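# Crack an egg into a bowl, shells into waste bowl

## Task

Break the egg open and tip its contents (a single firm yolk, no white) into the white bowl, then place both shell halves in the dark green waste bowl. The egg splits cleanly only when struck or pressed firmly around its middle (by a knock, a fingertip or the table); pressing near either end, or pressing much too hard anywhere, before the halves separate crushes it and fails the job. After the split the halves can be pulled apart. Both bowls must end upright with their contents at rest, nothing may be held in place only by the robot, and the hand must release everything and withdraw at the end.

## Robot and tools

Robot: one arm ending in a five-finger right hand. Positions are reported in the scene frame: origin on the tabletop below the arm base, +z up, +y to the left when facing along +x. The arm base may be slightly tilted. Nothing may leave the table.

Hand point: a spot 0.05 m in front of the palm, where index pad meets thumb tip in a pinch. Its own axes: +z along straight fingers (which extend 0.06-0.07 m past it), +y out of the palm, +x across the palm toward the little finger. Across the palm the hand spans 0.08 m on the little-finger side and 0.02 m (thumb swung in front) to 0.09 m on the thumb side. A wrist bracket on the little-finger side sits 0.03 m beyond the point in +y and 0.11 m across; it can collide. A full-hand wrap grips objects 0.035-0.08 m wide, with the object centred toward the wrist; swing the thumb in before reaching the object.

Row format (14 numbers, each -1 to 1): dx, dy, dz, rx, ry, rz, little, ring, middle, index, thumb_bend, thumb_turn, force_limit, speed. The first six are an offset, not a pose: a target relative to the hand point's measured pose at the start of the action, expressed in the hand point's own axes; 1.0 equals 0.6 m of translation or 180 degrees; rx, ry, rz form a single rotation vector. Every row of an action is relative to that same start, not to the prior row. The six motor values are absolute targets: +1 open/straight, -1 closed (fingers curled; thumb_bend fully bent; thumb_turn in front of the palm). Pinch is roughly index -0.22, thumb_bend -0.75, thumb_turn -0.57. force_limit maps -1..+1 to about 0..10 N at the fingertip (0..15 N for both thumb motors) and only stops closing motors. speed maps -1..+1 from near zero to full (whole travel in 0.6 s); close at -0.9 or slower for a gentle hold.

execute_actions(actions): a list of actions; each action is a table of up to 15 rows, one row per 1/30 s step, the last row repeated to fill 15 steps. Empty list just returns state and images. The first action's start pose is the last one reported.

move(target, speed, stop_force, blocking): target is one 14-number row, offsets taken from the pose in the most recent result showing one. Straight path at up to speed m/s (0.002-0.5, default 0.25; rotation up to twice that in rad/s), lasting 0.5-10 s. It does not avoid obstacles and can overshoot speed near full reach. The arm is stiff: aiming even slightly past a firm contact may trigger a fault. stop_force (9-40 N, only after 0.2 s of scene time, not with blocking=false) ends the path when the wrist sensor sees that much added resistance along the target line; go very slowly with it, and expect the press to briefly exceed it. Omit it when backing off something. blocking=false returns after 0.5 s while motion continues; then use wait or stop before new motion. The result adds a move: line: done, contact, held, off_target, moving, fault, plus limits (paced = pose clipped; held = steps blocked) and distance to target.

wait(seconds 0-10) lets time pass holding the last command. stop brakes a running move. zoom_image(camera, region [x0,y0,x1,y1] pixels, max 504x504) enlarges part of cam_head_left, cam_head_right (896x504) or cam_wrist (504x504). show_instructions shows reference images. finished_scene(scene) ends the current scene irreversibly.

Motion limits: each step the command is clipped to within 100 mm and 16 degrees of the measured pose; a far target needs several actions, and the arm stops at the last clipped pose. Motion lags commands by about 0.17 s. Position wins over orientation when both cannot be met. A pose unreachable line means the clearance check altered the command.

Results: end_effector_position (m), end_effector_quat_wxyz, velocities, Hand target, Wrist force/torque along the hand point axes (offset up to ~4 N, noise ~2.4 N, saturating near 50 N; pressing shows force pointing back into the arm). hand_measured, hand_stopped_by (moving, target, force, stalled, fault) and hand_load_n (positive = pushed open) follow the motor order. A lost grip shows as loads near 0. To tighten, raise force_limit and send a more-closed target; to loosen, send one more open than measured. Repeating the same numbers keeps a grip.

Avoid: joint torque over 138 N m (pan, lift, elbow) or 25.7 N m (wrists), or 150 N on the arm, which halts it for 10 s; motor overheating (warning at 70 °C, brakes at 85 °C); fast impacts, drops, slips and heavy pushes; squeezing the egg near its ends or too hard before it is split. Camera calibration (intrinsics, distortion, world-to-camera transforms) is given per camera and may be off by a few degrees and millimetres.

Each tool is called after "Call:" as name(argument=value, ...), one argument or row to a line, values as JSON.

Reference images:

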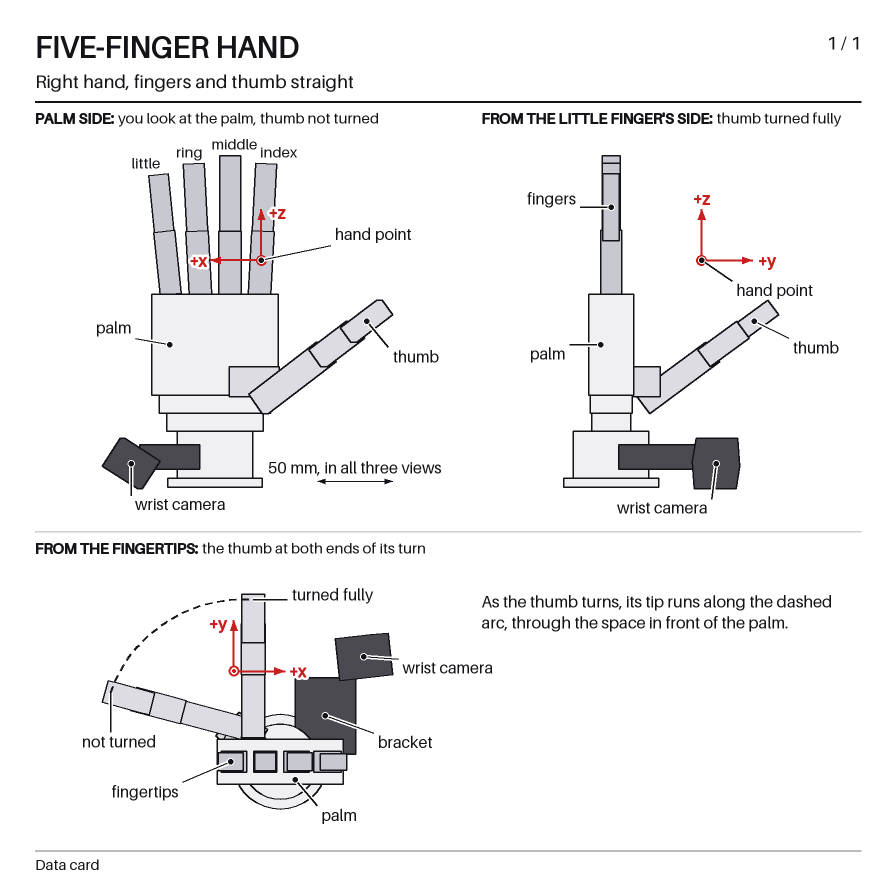

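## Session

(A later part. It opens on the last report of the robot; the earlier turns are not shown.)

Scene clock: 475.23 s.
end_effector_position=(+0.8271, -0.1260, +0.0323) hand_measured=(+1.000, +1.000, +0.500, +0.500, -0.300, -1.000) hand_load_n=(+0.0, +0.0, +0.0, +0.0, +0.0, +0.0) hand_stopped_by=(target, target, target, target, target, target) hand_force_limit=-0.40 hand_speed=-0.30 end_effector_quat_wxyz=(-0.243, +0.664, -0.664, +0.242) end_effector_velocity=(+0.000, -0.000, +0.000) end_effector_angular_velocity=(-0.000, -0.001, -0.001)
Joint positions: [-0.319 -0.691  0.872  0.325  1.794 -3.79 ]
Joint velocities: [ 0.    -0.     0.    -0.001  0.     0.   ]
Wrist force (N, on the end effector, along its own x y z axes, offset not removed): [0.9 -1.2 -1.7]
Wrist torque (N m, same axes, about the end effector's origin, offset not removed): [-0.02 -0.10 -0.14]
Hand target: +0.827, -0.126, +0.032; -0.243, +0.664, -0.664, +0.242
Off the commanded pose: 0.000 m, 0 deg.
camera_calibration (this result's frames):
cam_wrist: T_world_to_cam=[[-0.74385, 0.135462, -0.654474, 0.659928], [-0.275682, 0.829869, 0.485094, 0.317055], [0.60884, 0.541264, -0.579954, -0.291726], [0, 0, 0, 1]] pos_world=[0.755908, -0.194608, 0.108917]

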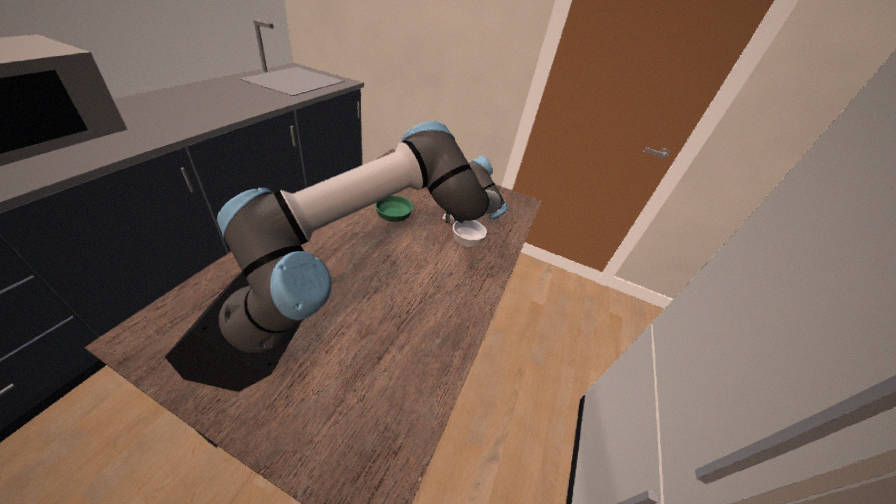

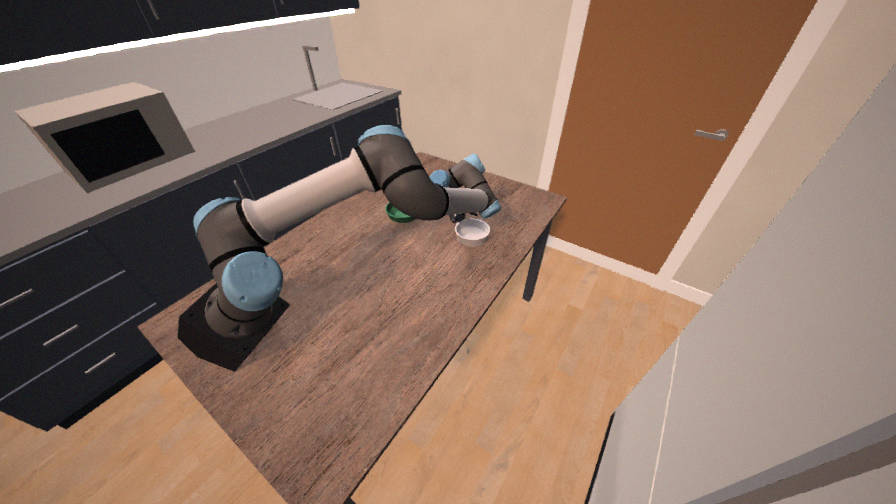

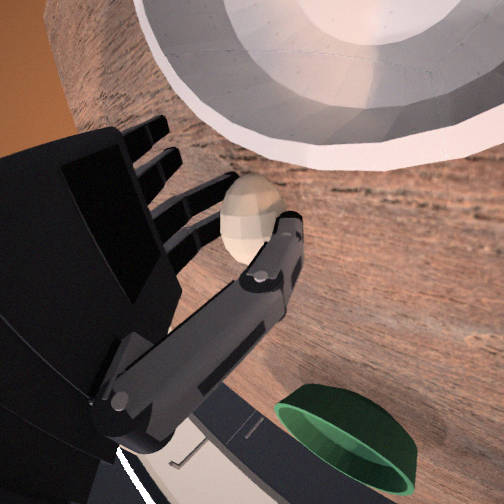

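Call:
execute_actions(
  actions=[
    [[0,0,0,0,0,0,1,1,0.5,-0.6,-0.9,-1,-0.4,-0.88]],
    [[0,0,0,0,0,0,1,1,0.5,-0.6,-0.9,-1,-0.4,-0.88]],
    [[0,0,0,0,0,0,1,1,0.5,-0.6,-0.9,-1,-0.4,-0.88]],
    [[0,0,0,0,0,0,1,1,0.5,-0.6,-0.9,-1,-0.4,-0.88]],
    [[0,0,0,0,0,0,1,1,0.5,-0.6,-0.9,-1,-0.4,-0.88]],
    [[0,-0.01,-0.013,0,0,0,1,1,0.5,-0.6,-0.9,-1,-0.4,-0.88]],
    [[0,0,0,0,0,0,1,1,0.5,-0.6,-0.9,-1,-0.4,-0.88]],
    [[0,0,0,0,0,0,1,1,0.5,-0.7,-0.95,-1,0.4,-0.9]],
    [[0,0,0,0,0,0,1,1,0.5,-0.7,-0.95,-1,0.4,-0.9]],
    [[0,0,0,0,0,0,1,1,0.5,-0.7,-0.95,-1,0.4,-0.9]],
    [[0,0,0,0,0,0,1,1,0.5,-0.7,-0.95,-1,0.4,-0.9]],
  ],
)

Call:
zoom_image(
  camera="cam_wrist",
  region=[150,100,350,300],
)

Scene clock: 494.53 s.
end_effector_position=(+0.8266, -0.1260, +0.0420) hand_measured=(+1.000, +1.000, +0.500, +0.308, -0.496, -1.000) hand_load_n=(+0.0, +0.0, +0.0, +12.0, +10.0, -1.0) hand_stopped_by=(target, target, target, force, force, target) hand_force_limit=0.40 hand_speed=-0.90 end_effector_quat_wxyz=(-0.243, +0.664, -0.664, +0.242) end_effector_velocity=(+0.000, +0.001, +0.001) end_effector_angular_velocity=(+0.002, -0.002, +0.002)
Joint positions: [-0.311 -0.702  0.874  0.335  1.801 -3.786]
Joint velocities: [ 0.001  0.    -0.     0.    -0.002  0.   ]
Wrist force (N, on the end effector, along its own x y z axes, offset not removed): [1.5 -0.3 -0.2]
Wrist torque (N m, same axes, about the end effector's origin, offset not removed): [0.04 -0.47 0.09]
Hand target: +0.827, -0.126, +0.042; -0.243, +0.664, -0.664, +0.242
Off the commanded pose: 0.000 m, 0 deg.
camera_calibration (this result's frames):
cam_wrist: T_world_to_cam=[[-0.743862, 0.135452, -0.654463, 0.665972], [-0.275676, 0.829874, 0.48509, 0.312241], [0.608828, 0.54126, -0.579971, -0.285809], [0, 0, 0, 1]] pos_world=[0.755478, -0.19463, 0.118628]

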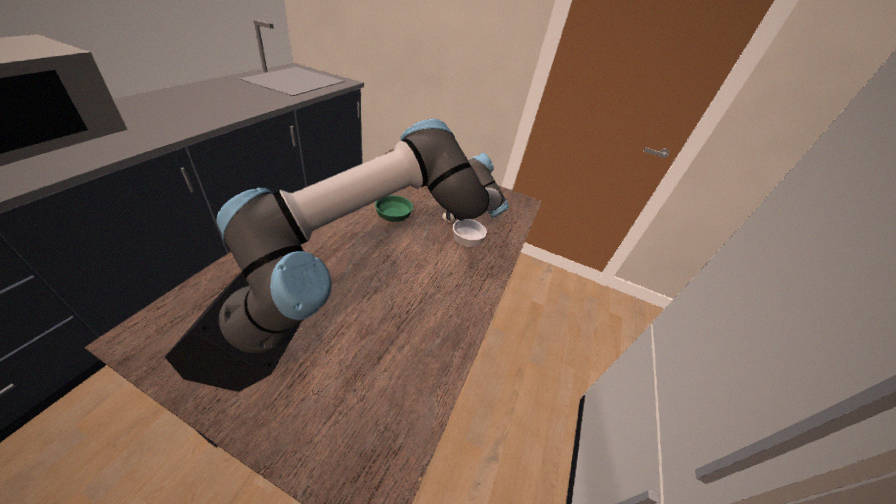

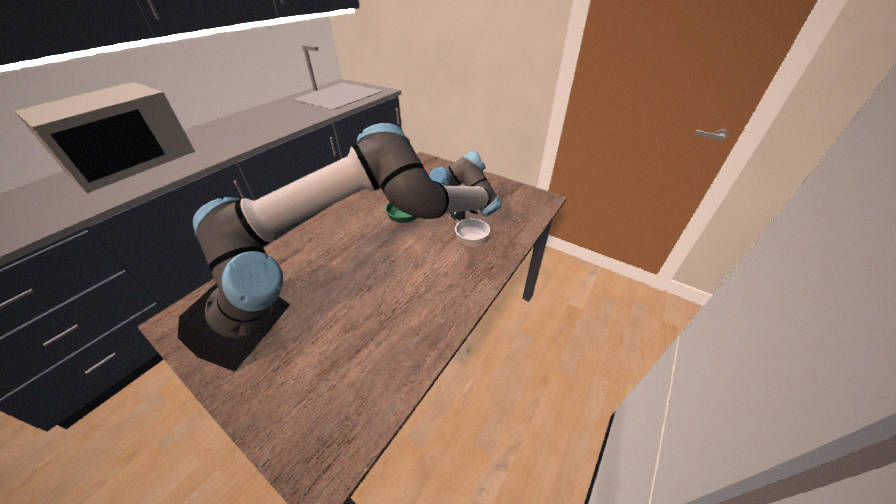

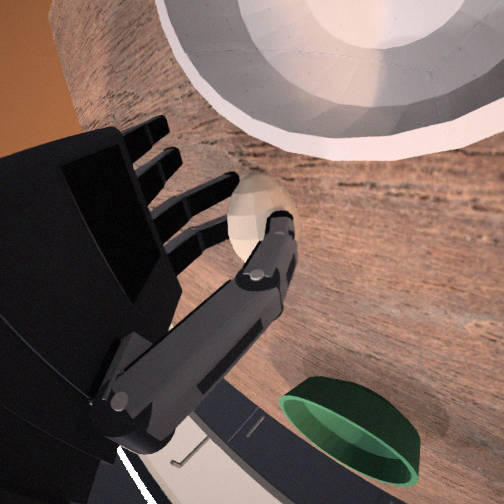

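Region (150, 100, 350, 300) of cam_wrist's 504x504 image, scaled by 2.520, with more detail than that image has.

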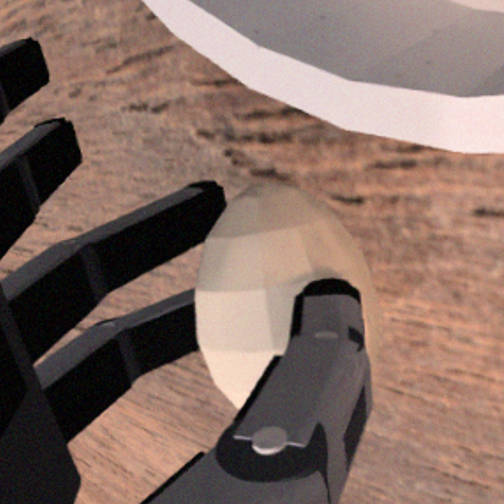

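Call:
execute_actions(
  actions=[
    [[0,0,0,0,0,0,1,1,0.5,-0.7,-1,-1,1,-0.9]],
    [[0,0,0,0,0,0,1,1,0.5,-0.7,-1,-1,1,-0.9]],
    [[0,0,0,0,0,0,1,1,0.5,-0.7,-1,-1,1,-0.9]],
  ],
)

Call:
zoom_image(
  camera="cam_wrist",
  region=[150,100,350,300],
)

Scene clock: 504.97 s.
end_effector_position=(+0.8266, -0.1260, +0.0420) hand_measured=(+1.000, +1.000, +0.500, +0.308, -0.556, -1.000) hand_load_n=(+0.0, +0.0, +0.0, +17.5, +14.5, -2.0) hand_stopped_by=(target, target, target, force, force, target) hand_force_limit=1.00 hand_speed=-0.90 end_effector_quat_wxyz=(-0.243, +0.664, -0.664, +0.242) end_effector_velocity=(+0.000, +0.000, +0.001) end_effector_angular_velocity=(-0.000, -0.001, -0.000)
Joint positions: [-0.311 -0.702  0.874  0.335  1.801 -3.786]
Joint velocities: [ 0.001 -0.    -0.    -0.     0.001  0.   ]
Wrist force (N, on the end effector, along its own x y z axes, offset not removed): [-2.0 0.5 1.5]
Wrist torque (N m, same axes, about the end effector's origin, offset not removed): [0.19 0.25 -0.32]
Hand target: +0.827, -0.126, +0.042; -0.243, +0.664, -0.664, +0.242
Off the commanded pose: 0.000 m, 0 deg.
camera_calibration (this result's frames):
cam_wrist: T_world_to_cam=[[-0.743862, 0.135452, -0.654463, 0.665972], [-0.275676, 0.829874, 0.48509, 0.312241], [0.608828, 0.541259, -0.579971, -0.28581], [0, 0, 0, 1]] pos_world=[0.755478, -0.194631, 0.118628]

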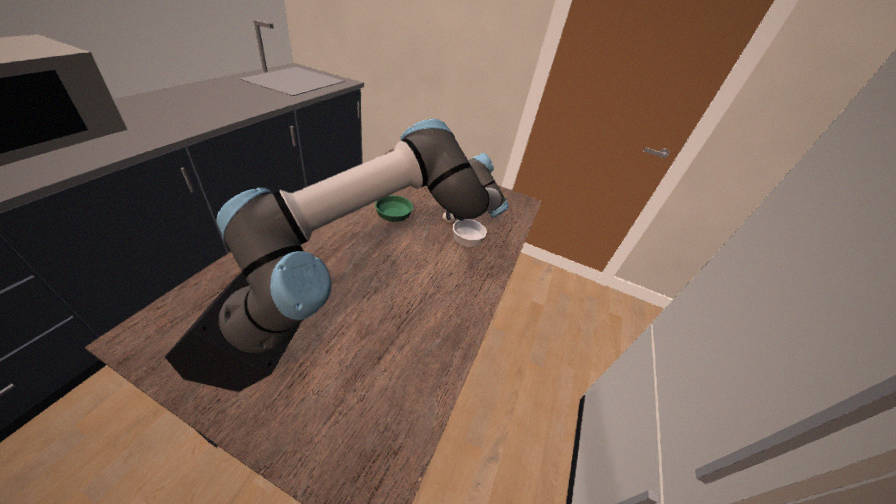

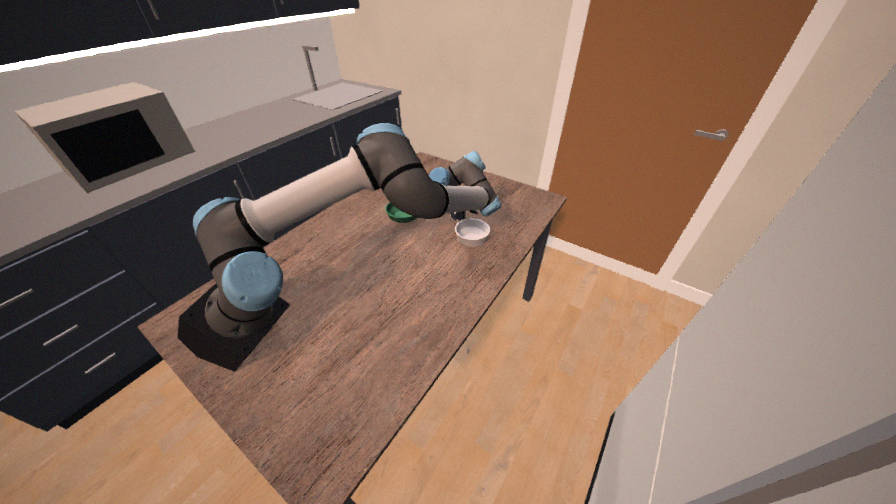

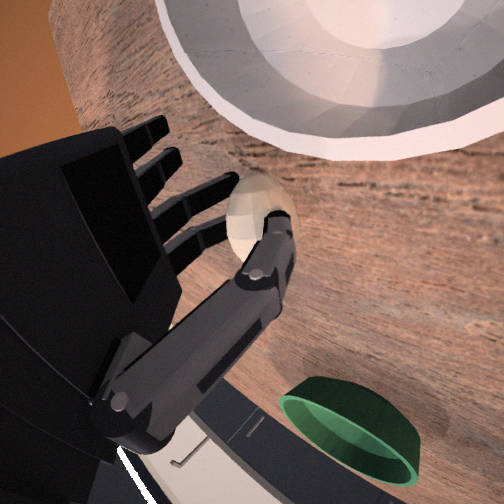

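Region (150, 100, 350, 300) of cam_wrist's 504x504 image, scaled by 2.520, with more detail than that image has.

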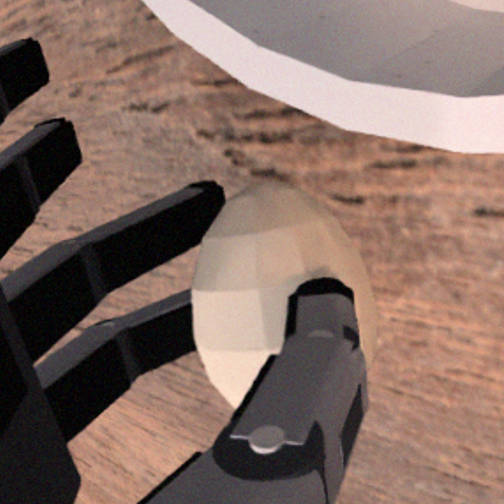

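Call:
move(
  target=[0,0,0,0.05,0,0,1,1,1,-0.7,-1,-1,1,-0.9],
  speed=0.03,
)

Call:
move(
  target=[0,0.03,0.025,0,0,0,1,1,1,-0.7,-1,-1,1,-0.9],
  speed=0.01,
  stop_force=20,
)

Call:
zoom_image(
  camera="cam_wrist",
  region=[150,100,350,300],
)

Scene clock: 527.10 s.
end_effector_position=(+0.8266, -0.1260, +0.0420) hand_measured=(+1.000, +1.000, +1.000, +0.308, -0.556, -1.000) hand_load_n=(+0.0, +0.0, +0.0, +17.5, +14.5, -2.0) hand_stopped_by=(target, target, target, force, force, target) hand_force_limit=1.00 hand_speed=-0.90 end_effector_quat_wxyz=(-0.294, +0.643, -0.643, +0.293) end_effector_velocity=(-0.000, +0.001, +0.000) end_effector_angular_velocity=(+0.001, -0.001, +0.001)
Joint positions: [-0.345 -0.805  1.104  0.08   1.673 -3.821]
Joint velocities: [ 0.001 -0.     0.001 -0.001 -0.     0.   ]
Wrist force (N, on the end effector, along its own x y z axes, offset not removed): [-3.0 -1.2 -1.1]
Wrist torque (N m, same axes, about the end effector's origin, offset not removed): [-0.09 0.36 -0.25]
Hand target: +0.827, -0.126, +0.042; -0.294, +0.643, -0.643, +0.293
Off the commanded pose: 0.000 m, 0 deg.
move: done
camera_calibration (this result's frames):
cam_wrist: T_world_to_cam=[[-0.632336, 0.13576, -0.762706, 0.578352], [-0.347874, 0.829921, 0.436136, 0.373951], [0.692196, 0.541111, -0.477561, -0.359006], [0, 0, 0, 1]] pos_world=[0.744303, -0.194605, 0.106571]

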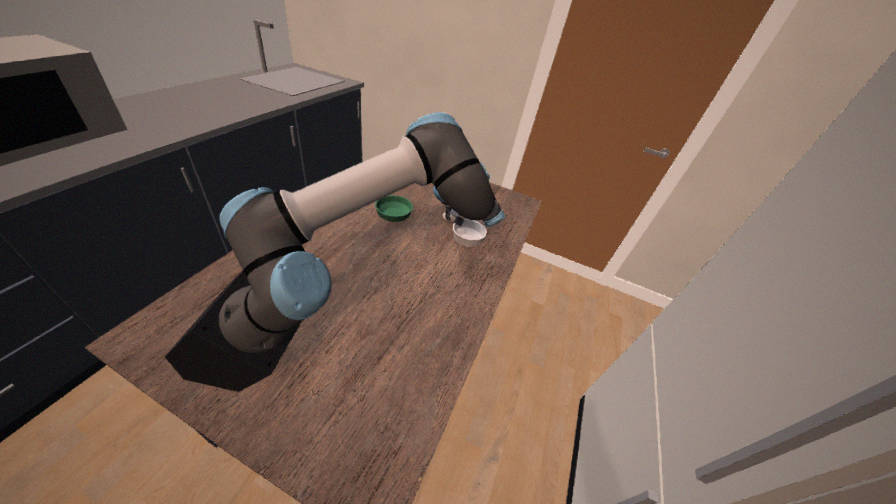

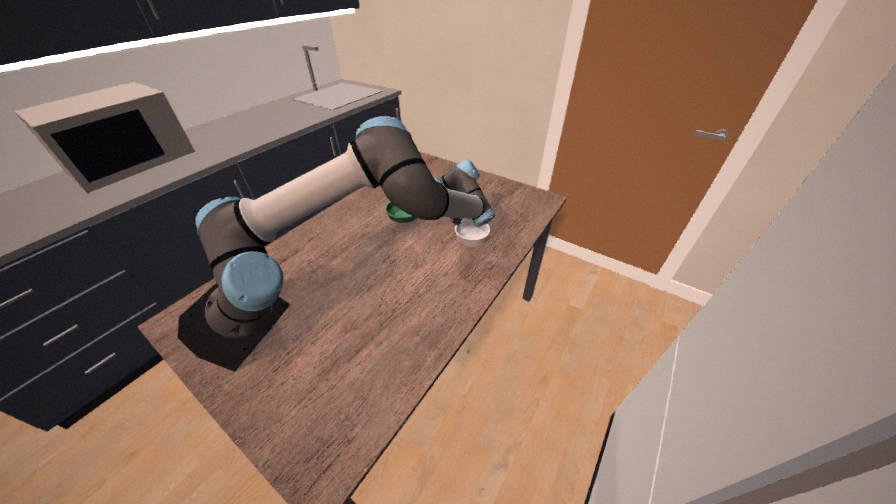

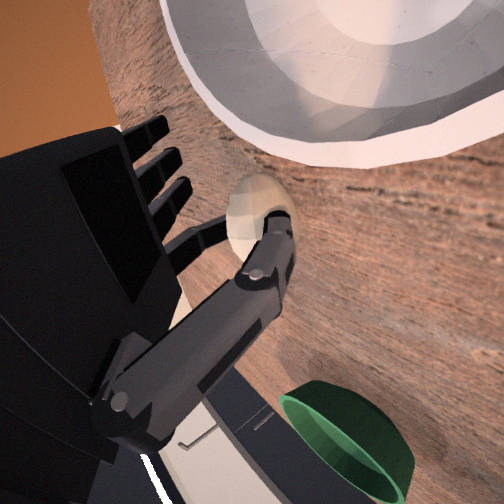

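Scene clock: 528.90 s.
end_effector_position=(+0.8264, -0.1259, +0.0279) hand_measured=(+1.000, +1.000, +1.000, +0.308, -0.556, -1.000) hand_load_n=(+0.0, +0.0, +0.0, +19.0, +7.5, -4.0) hand_stopped_by=(target, target, target, force, force, target) hand_force_limit=1.00 hand_speed=-0.90 end_effector_quat_wxyz=(-0.294, +0.643, -0.643, +0.293) end_effector_velocity=(-0.001, -0.000, +0.002) end_effector_angular_velocity=(-0.001, +0.003, +0.001)
Joint positions: [-0.358 -0.789  1.104  0.063  1.661 -3.826]
Joint velocities: [ 0.002 -0.003 -0.     0.006  0.004 -0.   ]
Wrist force (N, on the end effector, along its own x y z axes, offset not removed): [1.6 -17.3 -20.0]
Wrist torque (N m, same axes, about the end effector's origin, offset not removed): [0.91 0.36 0.01]
Hand target: +0.826, -0.126, +0.029; -0.294, +0.643, -0.643, +0.293
Off the commanded pose: 0.009 m, 0 deg.
move: contact
camera_calibration (this result's frames):
cam_wrist: T_world_to_cam=[[-0.632142, 0.135671, -0.762882, 0.567277], [-0.348249, 0.829766, 0.436133, 0.380247], [0.692184, 0.541371, -0.477283, -0.365584], [0, 0, 0, 1]] pos_world=[0.744072, -0.194562, 0.0924407]

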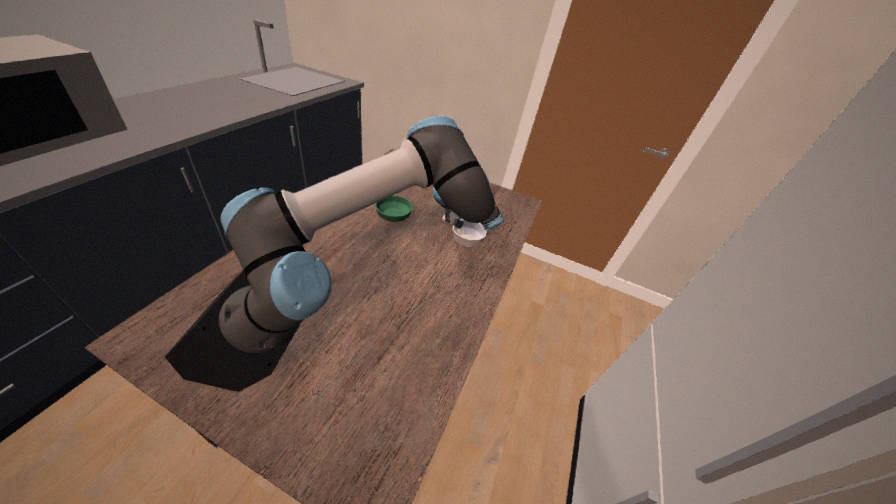

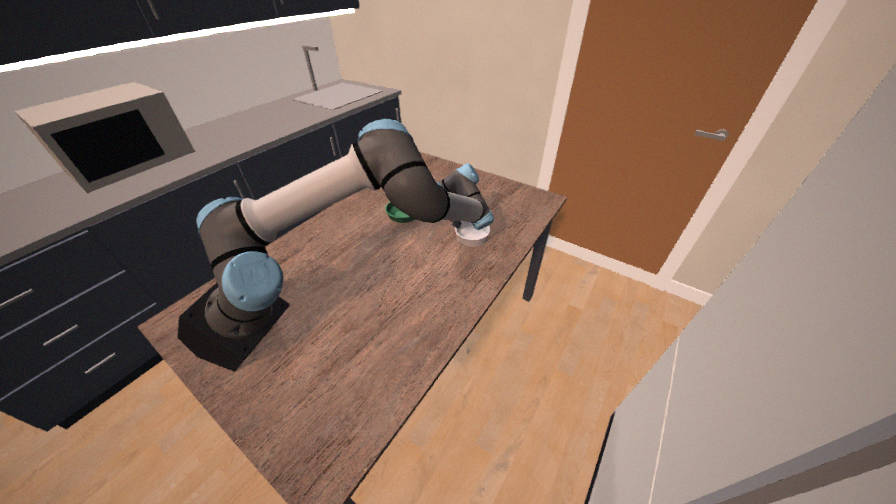

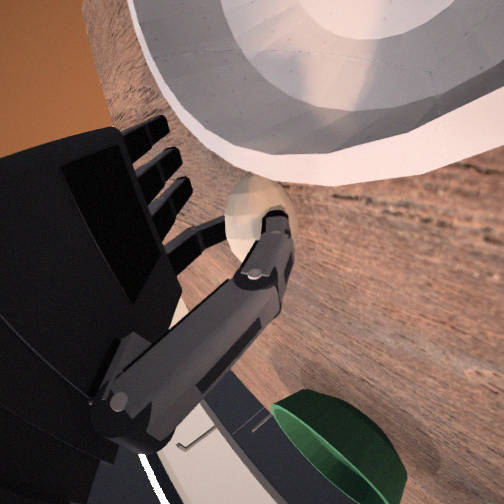

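Region (150, 100, 350, 300) of cam_wrist's 504x504 image, scaled by 2.520, with more detail than that image has.

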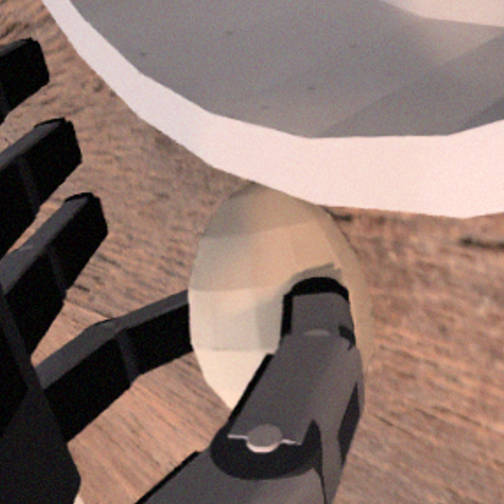

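Call:
move(
  target=[-0.06,-0.03,-0.025,-0.025,0,0,1,1,1,-0.7,-1,-1,1,-0.9],
  speed=0.03,
)

Call:
zoom_image(
  camera="cam_head_right",
  region=[400,170,500,250],
)

Scene clock: 547.53 s.
end_effector_position=(+0.8268, -0.0903, +0.0512) hand_measured=(+1.000, +1.000, +1.000, +0.308, -0.556, -1.000) hand_load_n=(+0.0, +0.0, +0.0, +17.0, +14.0, -2.0) hand_stopped_by=(target, target, target, force, force, target) hand_force_limit=1.00 hand_speed=-0.90 end_effector_quat_wxyz=(-0.269, +0.654, -0.654, +0.268) end_effector_velocity=(+0.000, +0.001, +0.001) end_effector_angular_velocity=(+0.000, +0.005, -0.001)
Joint positions: [-0.277 -0.749  1.019  0.175  1.783 -3.784]
Joint velocities: [ 0.004  0.003 -0.008  0.009  0.007  0.004]
Wrist force (N, on the end effector, along its own x y z axes, offset not removed): [-0.1 -0.8 1.1]
Wrist torque (N m, same axes, about the end effector's origin, offset not removed): [-0.20 0.06 -0.01]
Hand target: +0.827, -0.090, +0.051; -0.269, +0.654, -0.654, +0.268
Off the commanded pose: 0.000 m, 0 deg.
move: done
camera_calibration (this result's frames):
cam_wrist: T_world_to_cam=[[-0.689581, 0.135378, -0.711443, 0.625305], [-0.313447, 0.829801, 0.461716, 0.310531], [0.652862, 0.54139, -0.529781, -0.338845], [0, 0, 0, 1]] pos_world=[0.749753, -0.158885, 0.121978]

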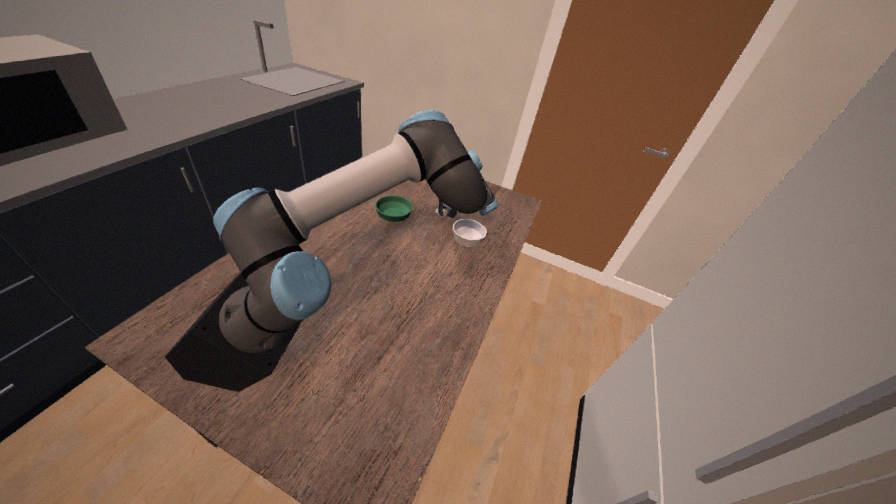

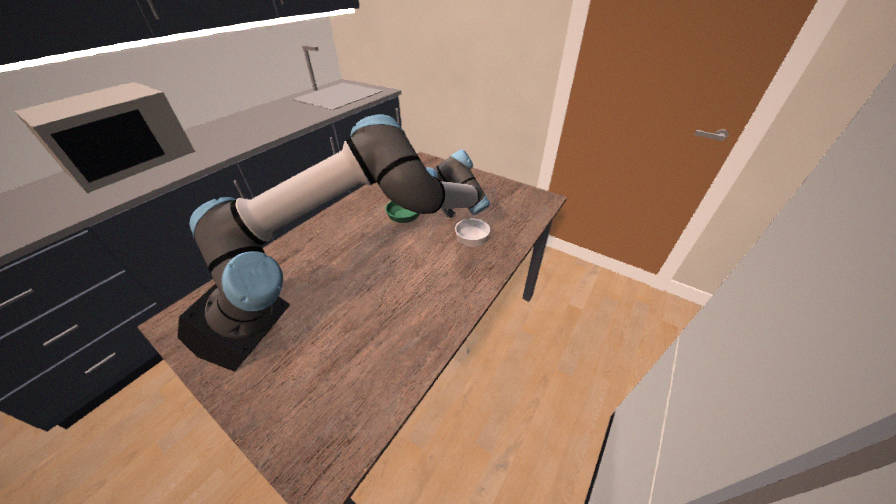

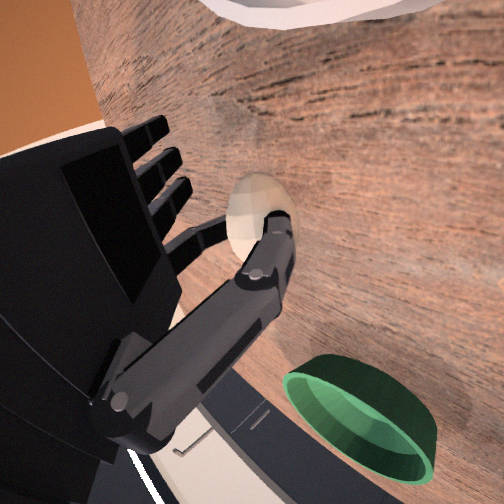

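Region (400, 170, 500, 250) of cam_head_right's 896x504 image, scaled by 5.040, with more detail than that image has; it fills the top 403 rows of this view, and the rest is white.

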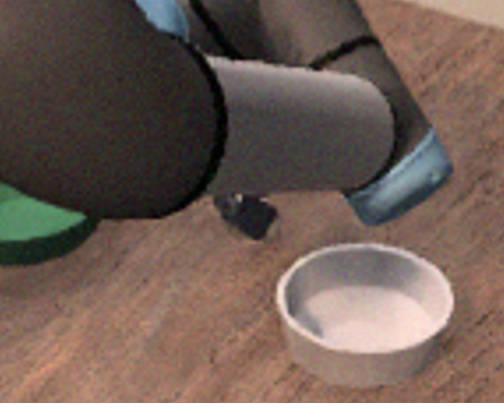

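Call:
move(
  target=[0,0.029,0.028,0,0,0,1,1,1,-0.7,-1,-1,1,-0.9],
  speed=0.2,
  stop_force=25,
)

Call:
zoom_image(
  camera="cam_wrist",
  region=[150,100,350,300],
)

Scene clock: 561.17 s.
end_effector_position=(+0.8262, -0.0901, +0.0287) hand_measured=(+1.000, +1.000, +1.000, +0.308, -0.556, -1.000) hand_load_n=(+0.0, +0.0, +0.0, +17.0, +7.5, -3.0) hand_stopped_by=(target, target, target, force, force, target) hand_force_limit=1.00 hand_speed=-0.90 end_effector_quat_wxyz=(-0.269, +0.654, -0.654, +0.268) end_effector_velocity=(-0.002, -0.001, +0.003) end_effector_angular_velocity=(+0.000, +0.008, -0.003)
Joint positions: [-0.296 -0.726  1.023  0.147  1.765 -3.793]
Joint velocities: [ 0.002 -0.004 -0.001  0.01   0.008  0.004]
Wrist force (N, on the end effector, along its own x y z axes, offset not removed): [-0.6 -29.0 -28.3]
Wrist torque (N m, same axes, about the end effector's origin, offset not removed): [-0.48 0.40 -0.48]
Hand target: +0.826, -0.090, +0.029; -0.269, +0.654, -0.654, +0.268
Off the commanded pose: 0.002 m, 0 deg.
move: contact
camera_calibration (this result's frames):
cam_wrist: T_world_to_cam=[[-0.689414, 0.135296, -0.71162, 0.608723], [-0.313854, 0.829607, 0.461789, 0.320968], [0.652843, 0.541708, -0.529479, -0.350512], [0, 0, 0, 1]] pos_world=[0.749229, -0.15876, 0.0993708]

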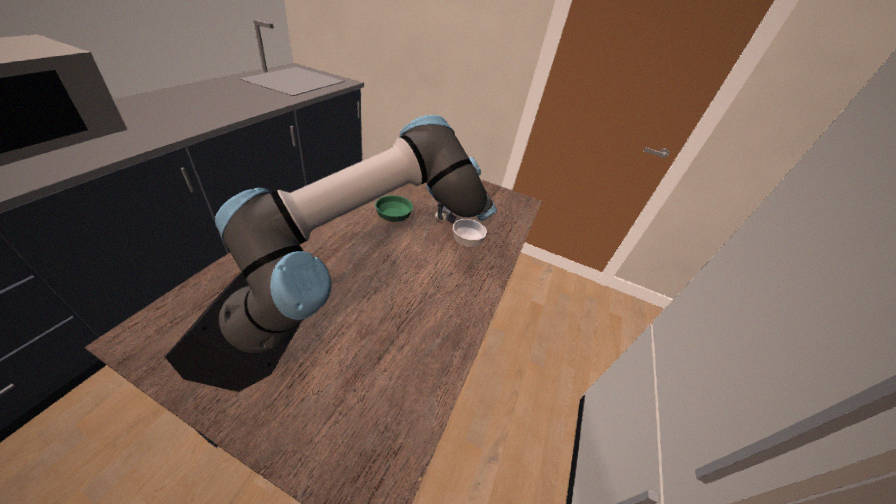

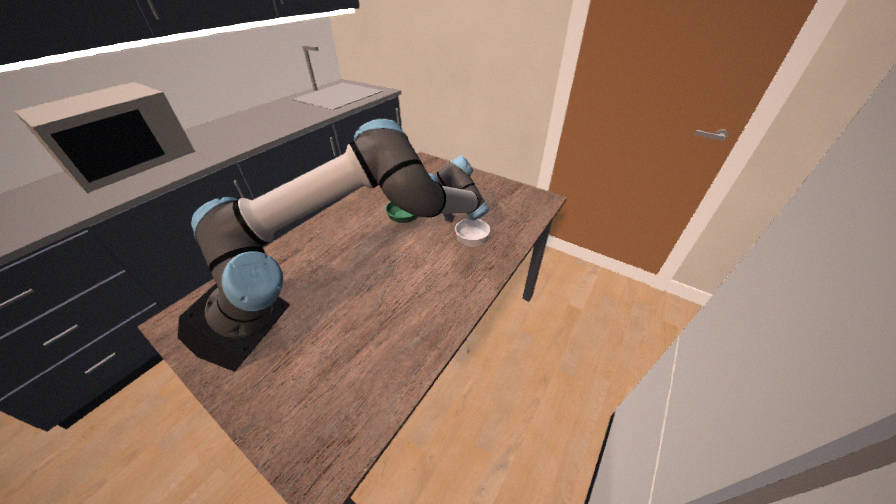

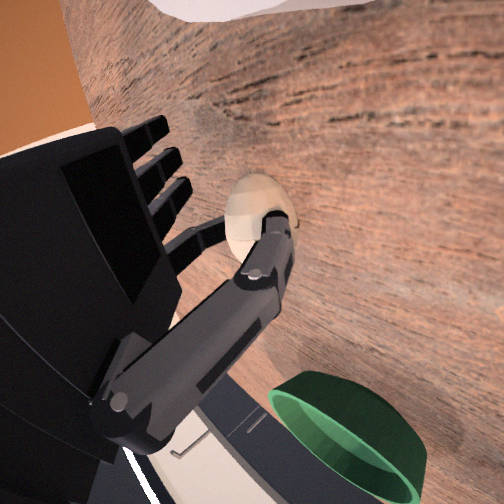

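Region (150, 100, 350, 300) of cam_wrist's 504x504 image, scaled by 2.520, with more detail than that image has.

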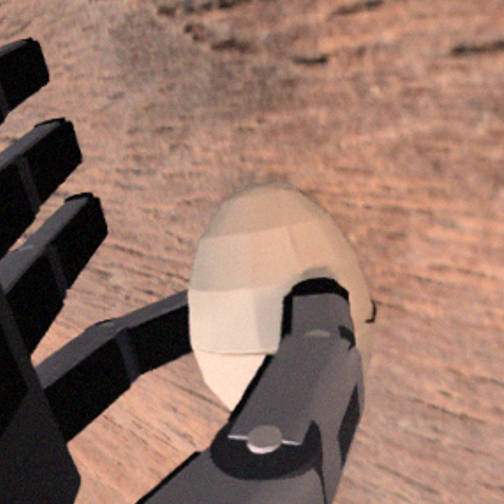

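Call:
execute_actions(
  actions=[
    [[0,-0.003,-0.003,0,0,0,1,1,1,0.5,-0.3,-1,-0.4,-0.5]],
    [[0,0,0,0,0,0,1,1,1,0.5,-0.3,-1,-0.4,-0.5]],
    [[0,0,0,0,0,0,1,1,1,0.5,-0.3,-1,-0.4,-0.5]],
    [[0,-0.016,-0.016,0,0,0,1,1,1,0.5,-0.3,-1,-0.4,-0.5]],
    [[0,0,0,0,0,0,1,1,1,0.5,-0.3,-1,-0.4,-0.5]],
  ],
)

Call:
zoom_image(
  camera="cam_wrist",
  region=[150,100,350,300],
)

Scene clock: 574.10 s.
end_effector_position=(+0.8263, -0.0901, +0.0445) hand_measured=(+1.000, +1.000, +1.000, +0.500, -0.300, -1.000) hand_load_n=(+0.0, +0.0, +0.0, +0.0, +0.0, +0.0) hand_stopped_by=(target, target, target, target, target, target) hand_force_limit=-0.40 hand_speed=-0.50 end_effector_quat_wxyz=(-0.269, +0.654, -0.654, +0.268) end_effector_velocity=(-0.000, -0.002, -0.001) end_effector_angular_velocity=(-0.001, +0.001, -0.002)
Joint positions: [-0.283 -0.743  1.022  0.165  1.777 -3.787]
Joint velocities: [-0.002 -0.    -0.    -0.     0.001 -0.   ]
Wrist force (N, on the end effector, along its own x y z axes, offset not removed): [0.1 -1.9 6.7]
Wrist torque (N m, same axes, about the end effector's origin, offset not removed): [-0.73 -0.24 -0.18]
Hand target: +0.826, -0.090, +0.044; -0.269, +0.654, -0.654, +0.268
Off the commanded pose: 0.000 m, 0 deg.
camera_calibration (this result's frames):
cam_wrist: T_world_to_cam=[[-0.689452, 0.135288, -0.711585, 0.620039], [-0.31382, 0.82962, 0.461788, 0.3137], [0.65282, 0.54169, -0.529527, -0.342151], [0, 0, 0, 1]] pos_world=[0.749295, -0.158796, 0.11517]

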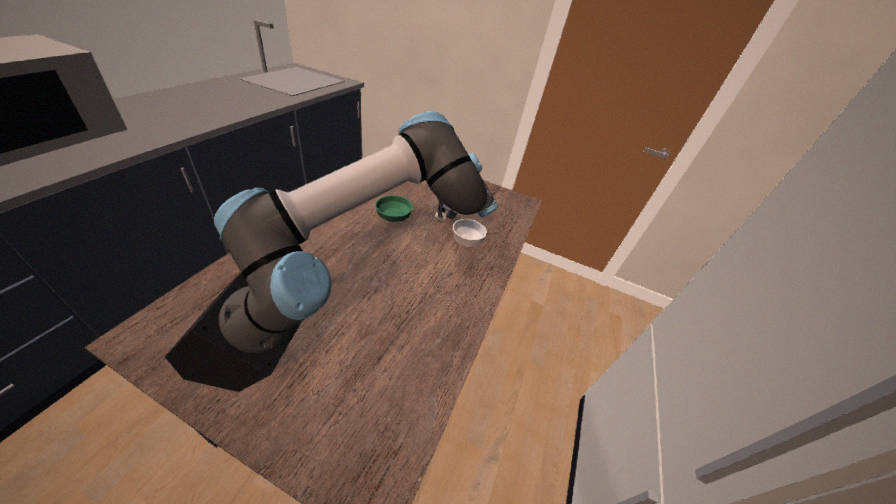

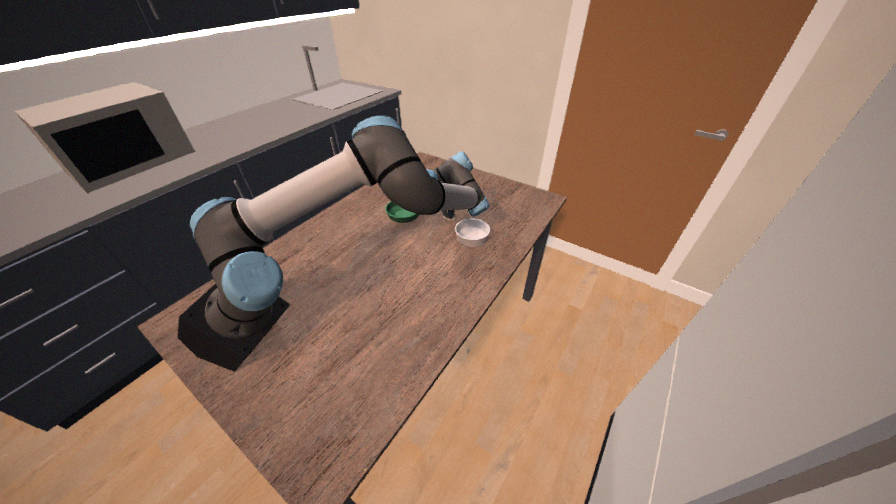

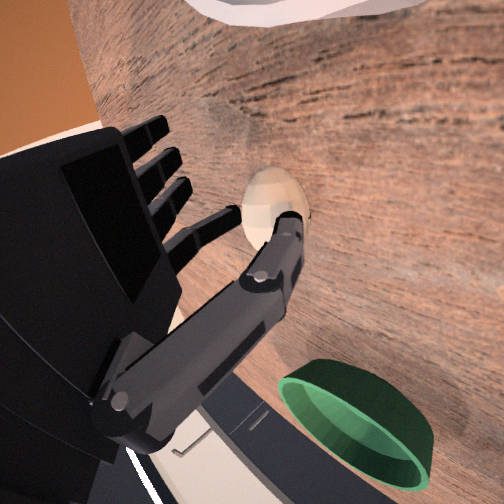

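Region (150, 100, 350, 300) of cam_wrist's 504x504 image, scaled by 2.520, with more detail than that image has.

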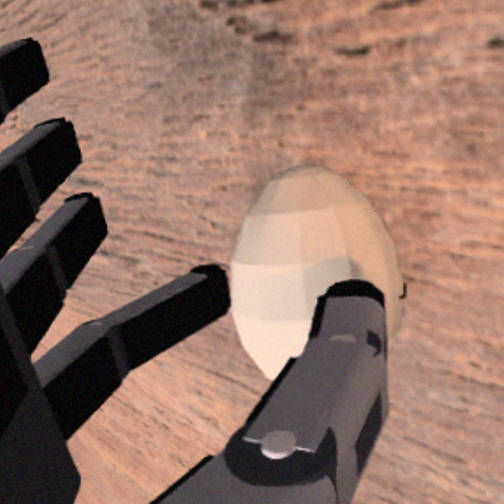

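Call:
execute_actions(
  actions=[
    [[-0.022,0,0,0,0,0,1,1,1,0.5,-0.3,-1,-0.4,-0.5]],
    [[0,0,0,0,0,0,1,1,1,0.5,-0.3,-1,-0.4,-0.5]],
    [[0,0.008,0.008,0,0,0,1,1,1,0.5,-0.3,-1,-0.4,-0.5]],
    [[0,0.008,0.007,0,0,0,1,1,1,0.5,-0.3,-1,-0.4,-0.5]],
    [[0,0,0,0,0,0,1,1,1,0.5,-0.3,-1,-0.4,-0.5]],
    [[0,0,0,0,0,0,1,1,1,-0.6,-0.9,-1,-0.1,-0.88]],
    [[0,0,0,0,0,0,1,1,1,-0.6,-0.9,-1,-0.1,-0.88]],
    [[0,0,0,0,0,0,1,1,1,-0.6,-0.9,-1,-0.1,-0.88]],
    [[0,0,0,0,0,0,1,1,1,-0.6,-0.9,-1,-0.1,-0.88]],
    [[0,0,0,0,0,0,1,1,1,-0.6,-0.9,-1,-0.1,-0.88]],
    [[0,0,0,0,0,0,1,1,1,-0.6,-0.9,-1,-0.1,-0.88]],
  ],
)

Call:
zoom_image(
  camera="cam_wrist",
  region=[150,100,350,300],
)

Scene clock: 597.60 s.
end_effector_position=(+0.8258, -0.0772, +0.0316) hand_measured=(+1.000, +1.000, +1.000, +0.290, -0.470, -1.000) hand_load_n=(+0.0, +0.0, +0.0, +8.0, +6.5, -1.0) hand_stopped_by=(target, target, target, force, force, target) hand_force_limit=-0.10 hand_speed=-0.88 end_effector_quat_wxyz=(-0.269, +0.654, -0.654, +0.268) end_effector_velocity=(+0.000, +0.001, +0.001) end_effector_angular_velocity=(+0.000, -0.001, +0.001)
Joint positions: [-0.278 -0.722  1.031  0.136  1.781 -3.785]
Joint velocities: [ 0.001 -0.     0.    -0.001 -0.    -0.   ]
Wrist force (N, on the end effector, along its own x y z axes, offset not removed): [2.5 -3.0 3.0]
Wrist torque (N m, same axes, about the end effector's origin, offset not removed): [-0.75 -0.52 0.08]
Hand target: +0.826, -0.077, +0.032; -0.269, +0.654, -0.654, +0.268
Off the commanded pose: 0.000 m, 0 deg.
camera_calibration (this result's frames):
cam_wrist: T_world_to_cam=[[-0.689465, 0.135295, -0.711571, 0.608797], [-0.313802, 0.829624, 0.461793, 0.308684], [0.652815, 0.541682, -0.529541, -0.355632], [0, 0, 0, 1]] pos_world=[0.748772, -0.145819, 0.102333]

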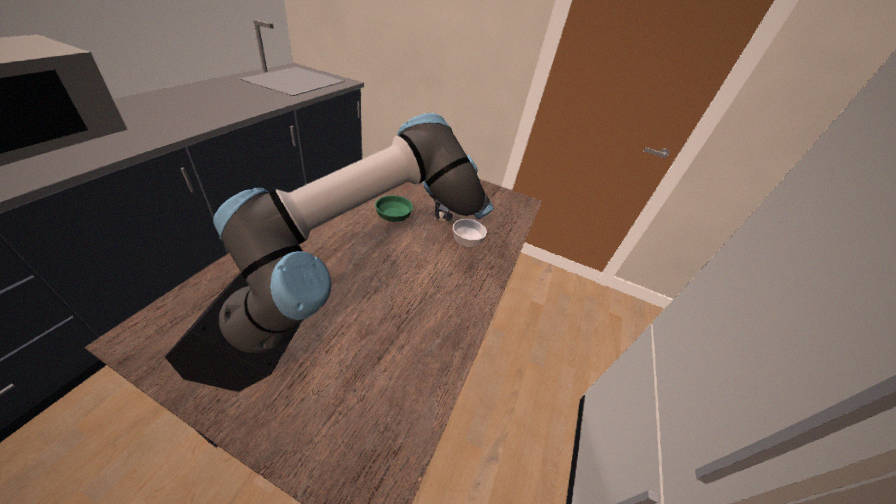

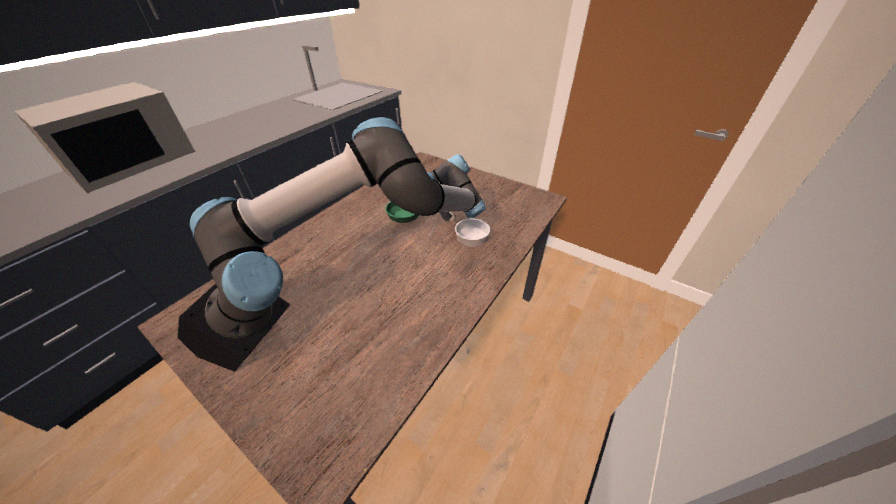

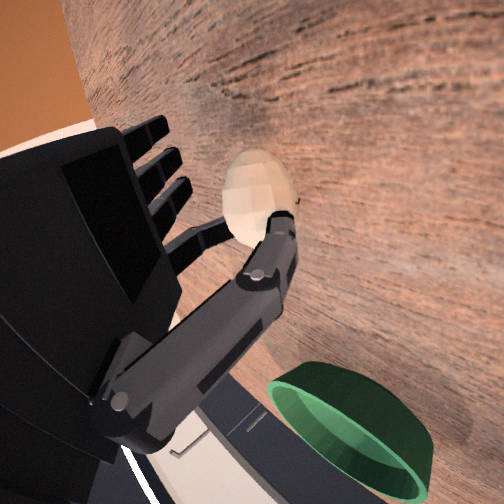

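Region (150, 100, 350, 300) of cam_wrist's 504x504 image, scaled by 2.520, with more detail than that image has.

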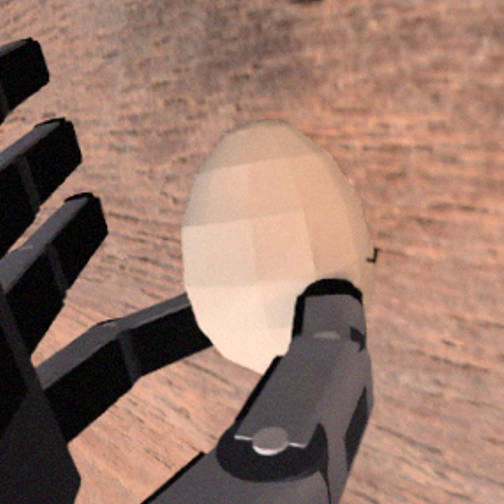

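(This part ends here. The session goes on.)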